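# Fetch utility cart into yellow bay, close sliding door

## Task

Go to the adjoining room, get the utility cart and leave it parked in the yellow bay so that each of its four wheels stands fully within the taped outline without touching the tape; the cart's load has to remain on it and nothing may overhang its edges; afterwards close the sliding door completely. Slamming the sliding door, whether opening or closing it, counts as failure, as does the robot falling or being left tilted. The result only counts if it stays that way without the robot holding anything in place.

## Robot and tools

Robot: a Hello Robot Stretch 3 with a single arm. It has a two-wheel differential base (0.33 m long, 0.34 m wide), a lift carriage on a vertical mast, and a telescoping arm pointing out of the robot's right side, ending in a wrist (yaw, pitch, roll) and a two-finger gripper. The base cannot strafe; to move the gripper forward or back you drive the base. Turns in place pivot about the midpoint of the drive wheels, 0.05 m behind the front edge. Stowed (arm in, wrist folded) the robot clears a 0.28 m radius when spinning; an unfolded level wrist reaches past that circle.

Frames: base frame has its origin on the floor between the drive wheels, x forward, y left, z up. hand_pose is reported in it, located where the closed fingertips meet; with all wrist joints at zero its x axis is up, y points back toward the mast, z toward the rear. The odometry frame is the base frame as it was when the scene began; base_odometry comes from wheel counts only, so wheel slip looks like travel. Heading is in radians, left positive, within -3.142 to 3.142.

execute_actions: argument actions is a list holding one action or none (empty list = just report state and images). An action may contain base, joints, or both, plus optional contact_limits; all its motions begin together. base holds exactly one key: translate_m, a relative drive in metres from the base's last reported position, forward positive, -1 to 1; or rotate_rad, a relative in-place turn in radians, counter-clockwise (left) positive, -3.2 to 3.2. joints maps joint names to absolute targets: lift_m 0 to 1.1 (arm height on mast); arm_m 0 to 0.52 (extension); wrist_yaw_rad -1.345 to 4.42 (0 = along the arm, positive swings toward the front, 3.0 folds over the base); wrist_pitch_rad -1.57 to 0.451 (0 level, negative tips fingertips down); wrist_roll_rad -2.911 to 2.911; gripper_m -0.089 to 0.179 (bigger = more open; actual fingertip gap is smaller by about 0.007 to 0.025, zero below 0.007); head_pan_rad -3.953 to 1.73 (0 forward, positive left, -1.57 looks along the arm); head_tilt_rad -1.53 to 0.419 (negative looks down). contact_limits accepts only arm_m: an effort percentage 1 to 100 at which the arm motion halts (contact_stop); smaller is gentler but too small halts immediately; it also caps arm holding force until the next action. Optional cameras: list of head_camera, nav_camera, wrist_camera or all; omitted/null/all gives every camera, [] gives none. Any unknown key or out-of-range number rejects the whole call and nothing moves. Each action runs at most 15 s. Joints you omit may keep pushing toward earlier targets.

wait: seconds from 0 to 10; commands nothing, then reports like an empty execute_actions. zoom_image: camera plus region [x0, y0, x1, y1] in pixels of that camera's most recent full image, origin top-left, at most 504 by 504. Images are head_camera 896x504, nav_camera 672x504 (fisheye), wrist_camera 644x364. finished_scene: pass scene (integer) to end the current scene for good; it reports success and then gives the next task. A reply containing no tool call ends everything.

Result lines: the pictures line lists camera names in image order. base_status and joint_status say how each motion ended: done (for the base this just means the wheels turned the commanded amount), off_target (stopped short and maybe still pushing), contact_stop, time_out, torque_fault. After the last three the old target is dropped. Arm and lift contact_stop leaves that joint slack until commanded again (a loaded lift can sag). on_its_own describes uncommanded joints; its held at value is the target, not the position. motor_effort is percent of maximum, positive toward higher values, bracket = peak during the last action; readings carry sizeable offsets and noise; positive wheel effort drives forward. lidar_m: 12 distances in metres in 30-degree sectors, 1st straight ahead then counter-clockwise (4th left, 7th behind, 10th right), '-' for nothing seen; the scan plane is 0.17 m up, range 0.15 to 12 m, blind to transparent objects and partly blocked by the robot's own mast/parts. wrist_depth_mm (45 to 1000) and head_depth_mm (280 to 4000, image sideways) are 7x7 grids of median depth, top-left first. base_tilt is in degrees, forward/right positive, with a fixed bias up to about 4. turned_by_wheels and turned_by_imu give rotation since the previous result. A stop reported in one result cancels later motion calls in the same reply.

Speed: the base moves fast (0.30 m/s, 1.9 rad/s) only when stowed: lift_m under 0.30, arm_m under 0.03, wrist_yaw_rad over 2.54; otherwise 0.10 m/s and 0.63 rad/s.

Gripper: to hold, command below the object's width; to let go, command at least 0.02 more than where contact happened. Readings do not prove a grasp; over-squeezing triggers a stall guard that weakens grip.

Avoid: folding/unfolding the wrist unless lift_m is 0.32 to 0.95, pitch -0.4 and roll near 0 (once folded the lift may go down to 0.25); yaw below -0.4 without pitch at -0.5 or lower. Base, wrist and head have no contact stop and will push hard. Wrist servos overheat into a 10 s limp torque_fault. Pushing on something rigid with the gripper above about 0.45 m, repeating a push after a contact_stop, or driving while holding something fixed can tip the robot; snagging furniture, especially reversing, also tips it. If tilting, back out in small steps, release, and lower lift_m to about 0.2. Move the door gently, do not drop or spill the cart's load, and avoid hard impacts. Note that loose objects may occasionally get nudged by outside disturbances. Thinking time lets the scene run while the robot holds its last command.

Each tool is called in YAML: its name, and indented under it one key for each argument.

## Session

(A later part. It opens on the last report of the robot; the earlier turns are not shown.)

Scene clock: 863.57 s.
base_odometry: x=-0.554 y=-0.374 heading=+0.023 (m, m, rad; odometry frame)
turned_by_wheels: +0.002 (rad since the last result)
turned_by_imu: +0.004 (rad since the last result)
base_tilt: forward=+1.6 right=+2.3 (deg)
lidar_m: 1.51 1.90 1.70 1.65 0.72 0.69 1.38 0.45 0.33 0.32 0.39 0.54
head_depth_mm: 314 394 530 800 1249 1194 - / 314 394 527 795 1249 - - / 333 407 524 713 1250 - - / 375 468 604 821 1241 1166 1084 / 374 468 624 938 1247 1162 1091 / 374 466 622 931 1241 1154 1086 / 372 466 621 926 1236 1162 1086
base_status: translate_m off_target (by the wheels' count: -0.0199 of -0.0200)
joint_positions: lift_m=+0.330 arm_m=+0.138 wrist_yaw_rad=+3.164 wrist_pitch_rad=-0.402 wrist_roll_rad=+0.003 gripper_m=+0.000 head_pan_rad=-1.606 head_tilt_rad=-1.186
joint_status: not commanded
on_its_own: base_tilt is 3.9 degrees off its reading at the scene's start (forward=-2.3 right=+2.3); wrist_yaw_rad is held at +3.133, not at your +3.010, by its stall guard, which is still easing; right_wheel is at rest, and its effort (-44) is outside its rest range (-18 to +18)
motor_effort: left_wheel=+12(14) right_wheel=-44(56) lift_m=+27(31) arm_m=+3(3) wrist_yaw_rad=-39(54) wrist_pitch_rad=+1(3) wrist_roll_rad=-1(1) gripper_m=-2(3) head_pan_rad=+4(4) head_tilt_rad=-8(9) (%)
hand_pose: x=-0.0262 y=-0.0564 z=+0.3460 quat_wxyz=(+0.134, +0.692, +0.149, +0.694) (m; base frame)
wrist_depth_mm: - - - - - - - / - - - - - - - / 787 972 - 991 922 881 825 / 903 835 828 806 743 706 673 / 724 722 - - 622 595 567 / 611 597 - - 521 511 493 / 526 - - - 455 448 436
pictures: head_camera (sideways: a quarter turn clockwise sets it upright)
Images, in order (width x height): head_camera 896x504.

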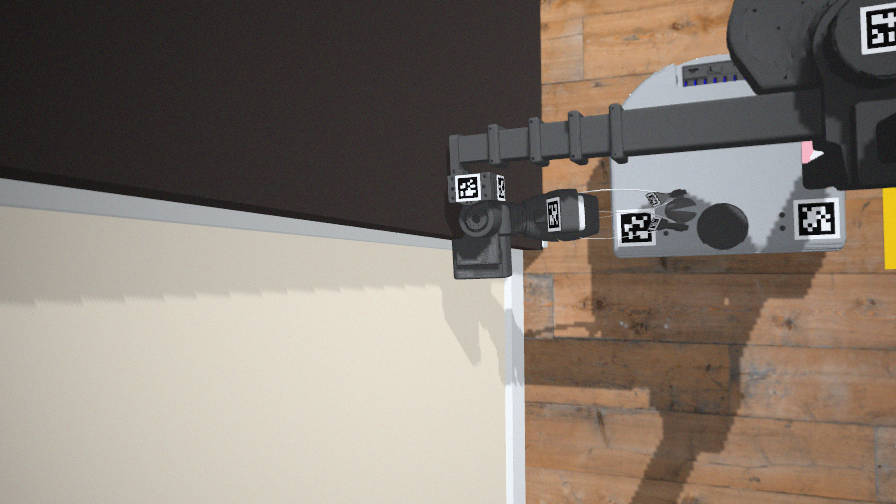

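execute_actions:
  actions:
    - {"base":{"translate_m":0.07}}
  cameras: ["head_camera"]

Scene clock: 868.27 s.
base_odometry: x=-0.484 y=-0.373 heading=+0.023 (m, m, rad; odometry frame)
turned_by_wheels: +0.000 (rad since the last result)
turned_by_imu: +0.004 (rad since the last result)
base_tilt: forward=-2.3 right=+2.4 (deg)
lidar_m: 1.59 1.85 1.70 1.65 0.79 0.74 1.37 0.45 0.33 0.32 0.39 0.55
head_depth_mm: 314 394 529 801 1227 1167 - / 313 393 528 798 1228 - - / 332 423 551 743 1248 - - / 375 470 627 882 1249 1170 1088 / 375 470 626 945 1255 1175 1105 / 373 469 628 939 1257 1182 1109 / 374 467 623 941 1261 1185 1114
base_status: done
joint_positions: lift_m=+0.330 arm_m=+0.138 wrist_yaw_rad=+3.274 wrist_pitch_rad=-0.413 wrist_roll_rad=+0.002 gripper_m=+0.000 head_pan_rad=-1.603 head_tilt_rad=-1.186
joint_status: not commanded
on_its_own: wrist_yaw_rad is held at +3.274, not at your +3.010, by its stall guard, which is not easing now
motor_effort: left_wheel=+0(21) right_wheel=-1(51) lift_m=+27(27) arm_m=+4(7) wrist_yaw_rad=+1(47) wrist_pitch_rad=+8(8) wrist_roll_rad=-1(2) gripper_m=-3(3) head_pan_rad=+2(3) head_tilt_rad=-8(8) (%)
hand_pose: x=-0.0509 y=-0.0596 z=+0.3433 quat_wxyz=(+0.100, +0.681, +0.191, +0.700) (m; base frame)
wrist_depth_mm: - - - - - - - / 840 821 - - - - - / 978 929 979 953 941 913 883 / 810 787 775 769 748 734 715 / 658 649 - - 619 614 596 / 561 557 - - 526 524 511 / 487 494 - - - 457 453
pictures: head_camera (sideways: a quarter turn clockwise sets it upright)
Images, in order (width x height): head_camera 896x504.

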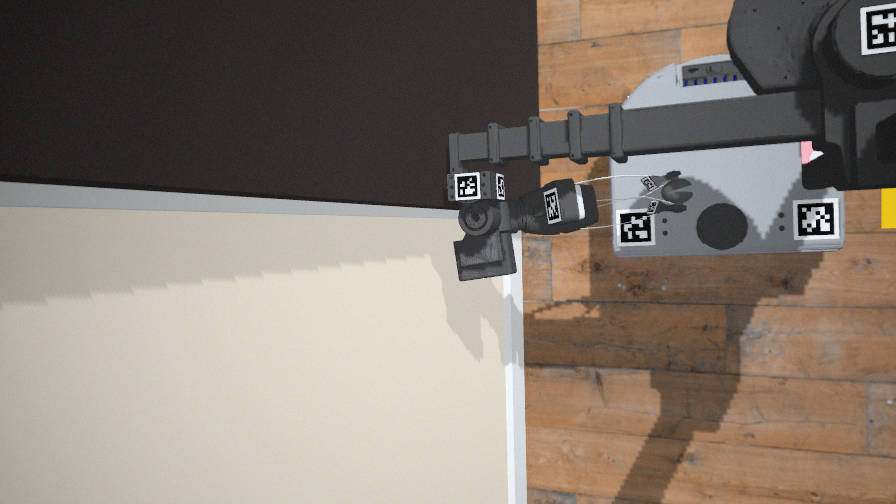

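execute_actions:
  actions:
    - {"joints":{"arm_m":0.0,"wrist_yaw_rad":3.0}}
  cameras: []

execute_actions:
  actions:
    - {"joints":{"lift_m":0.28,"head_pan_rad":-2.6,"head_tilt_rad":-0.8},"base":{"translate_m":-0.6}}

Scene clock: 877.83 s.
base_odometry: x=-0.484 y=-0.373 heading=+0.023 (m, m, rad; odometry frame)
turned_by_wheels: +0.000 (rad since the last result)
turned_by_imu: +0.001 (rad since the last result)
base_tilt: forward=-2.4 right=+2.4 (deg)
lidar_m: 1.59 1.86 1.70 1.65 0.79 0.74 1.36 0.45 0.33 0.32 0.39 0.55
head_depth_mm: 314 395 527 800 1225 1168 - / 314 394 529 798 1234 - - / 333 422 553 799 1253 - - / 375 471 629 946 1278 1174 1087 / 375 468 627 946 1261 1169 1101 / 374 469 626 938 1269 1177 1103 / 373 469 625 935 1273 1181 1110
base_status: not commanded
joint_positions: lift_m=+0.330 arm_m=+0.002 wrist_yaw_rad=+3.002 wrist_pitch_rad=-0.414 wrist_roll_rad=+0.002 gripper_m=+0.000 head_pan_rad=-1.603 head_tilt_rad=-1.186
joint_status: all done
joint sent to its limit — the command would take arm_m past its lower limit, so that joint was sent only as far as its limit.
motor_effort: left_wheel=+0(0) right_wheel=-1(0) lift_m=+27(27) arm_m=-3(4) wrist_yaw_rad=-2(3) wrist_pitch_rad=+9(8) wrist_roll_rad=-1(1) gripper_m=-3(3) head_pan_rad=+3(3) head_tilt_rad=-8(8) (%)
hand_pose: x=+0.0101 y=+0.0756 z=+0.3432 quat_wxyz=(+0.194, +0.701, +0.097, +0.680) (m; base frame)
wrist_depth_mm: - - - - - - - / 851 - - - - - - / 914 953 983 965 943 900 889 / 806 788 756 766 741 735 712 / 654 649 655 - 621 613 600 / 555 551 - - 519 523 520 / 486 - - - 460 452 452
pictures: none
No camera images: the call's "cameras" was empty. Leave "cameras" out to get every camera's image.

Scene clock: 881.77 s.
base_odometry: x=-1.084 y=-0.387 heading=+0.023 (m, m, rad; odometry frame)
turned_by_wheels: +0.000 (rad since the last result)
turned_by_imu: +0.001 (rad since the last result)
base_tilt: forward=-2.3 right=+2.4 (deg)
lidar_m: 1.54 2.31 1.72 0.46 0.50 1.44 1.32 0.43 0.32 0.31 0.32 0.45
head_depth_mm: 988 1253 1548 1672 1443 1263 1132 / 779 946 1190 1579 1449 1272 1134 / 646 754 903 1126 1388 1268 1137 / 462 511 583 696 895 1168 1142 / 402 449 509 590 696 848 1065 / 356 393 438 494 571 669 812 / 320 349 384 428 481 550 645
base_status: done
joint_positions: lift_m=+0.281 arm_m=+0.002 wrist_yaw_rad=+3.001 wrist_pitch_rad=-0.415 wrist_roll_rad=+0.002 gripper_m=+0.000 head_pan_rad=-2.593 head_tilt_rad=-0.803
joint_status: all done
motor_effort: left_wheel=+0(5) right_wheel=-1(4) lift_m=+7(25) arm_m=-2(3) wrist_yaw_rad=-1(2) wrist_pitch_rad=+9(9) wrist_roll_rad=-1(1) gripper_m=-3(3) head_pan_rad=-5(51) head_tilt_rad=+2(33) (%)
hand_pose: x=+0.0102 y=+0.0755 z=+0.2942 quat_wxyz=(+0.194, +0.701, +0.097, +0.679) (m; base frame)
wrist_depth_mm: - - - - - - - / 587 - 757 - - - - / 719 615 568 821 829 808 788 / 707 654 689 669 669 644 638 / 589 576 594 - 547 541 538 / 496 507 - - 466 466 460 / 445 - - - 413 409 402
pictures: head_camera (sideways: a quarter turn clockwise sets it upright), nav_camera (sideways: a quarter turn counterclockwise sets it upright), wrist_camera
Images, in order (width x height): head_camera 896x504, nav_camera 672x504, wrist_camera 644x364.

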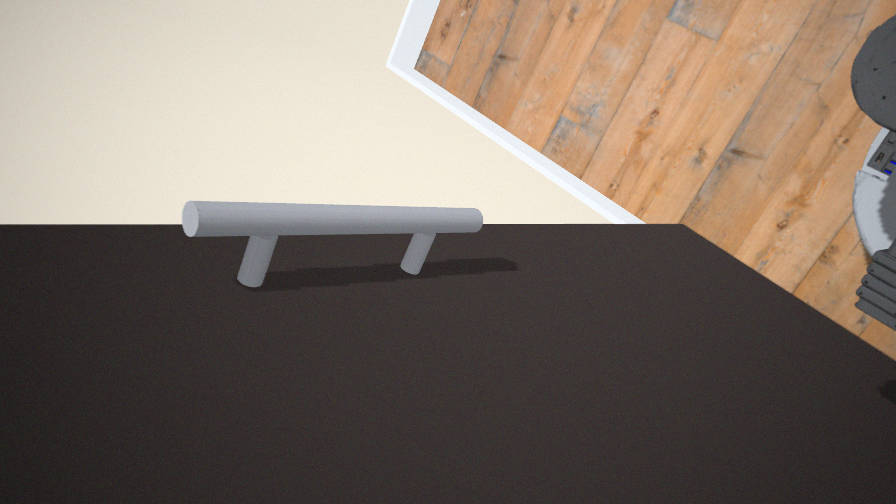

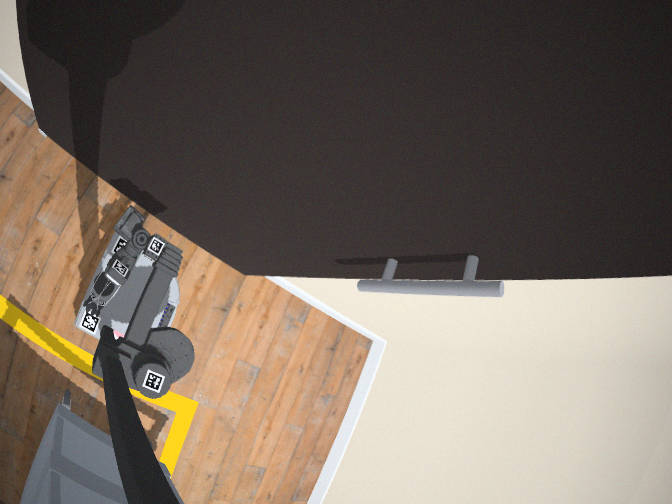

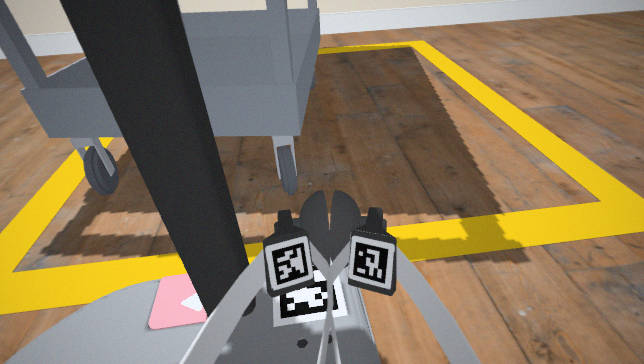

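zoom_image:
  camera: "wrist_camera"
  region: [0, 90, 330, 300]

Region (0, 90, 330, 300) of wrist_camera's 644x364 image, scaled by 1.527; it fills the top 321 rows of this view, and the rest is white.

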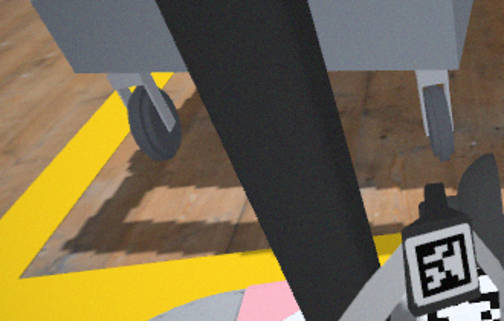

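finished_scene:
  scene: 1

The scene is finished: the task was done.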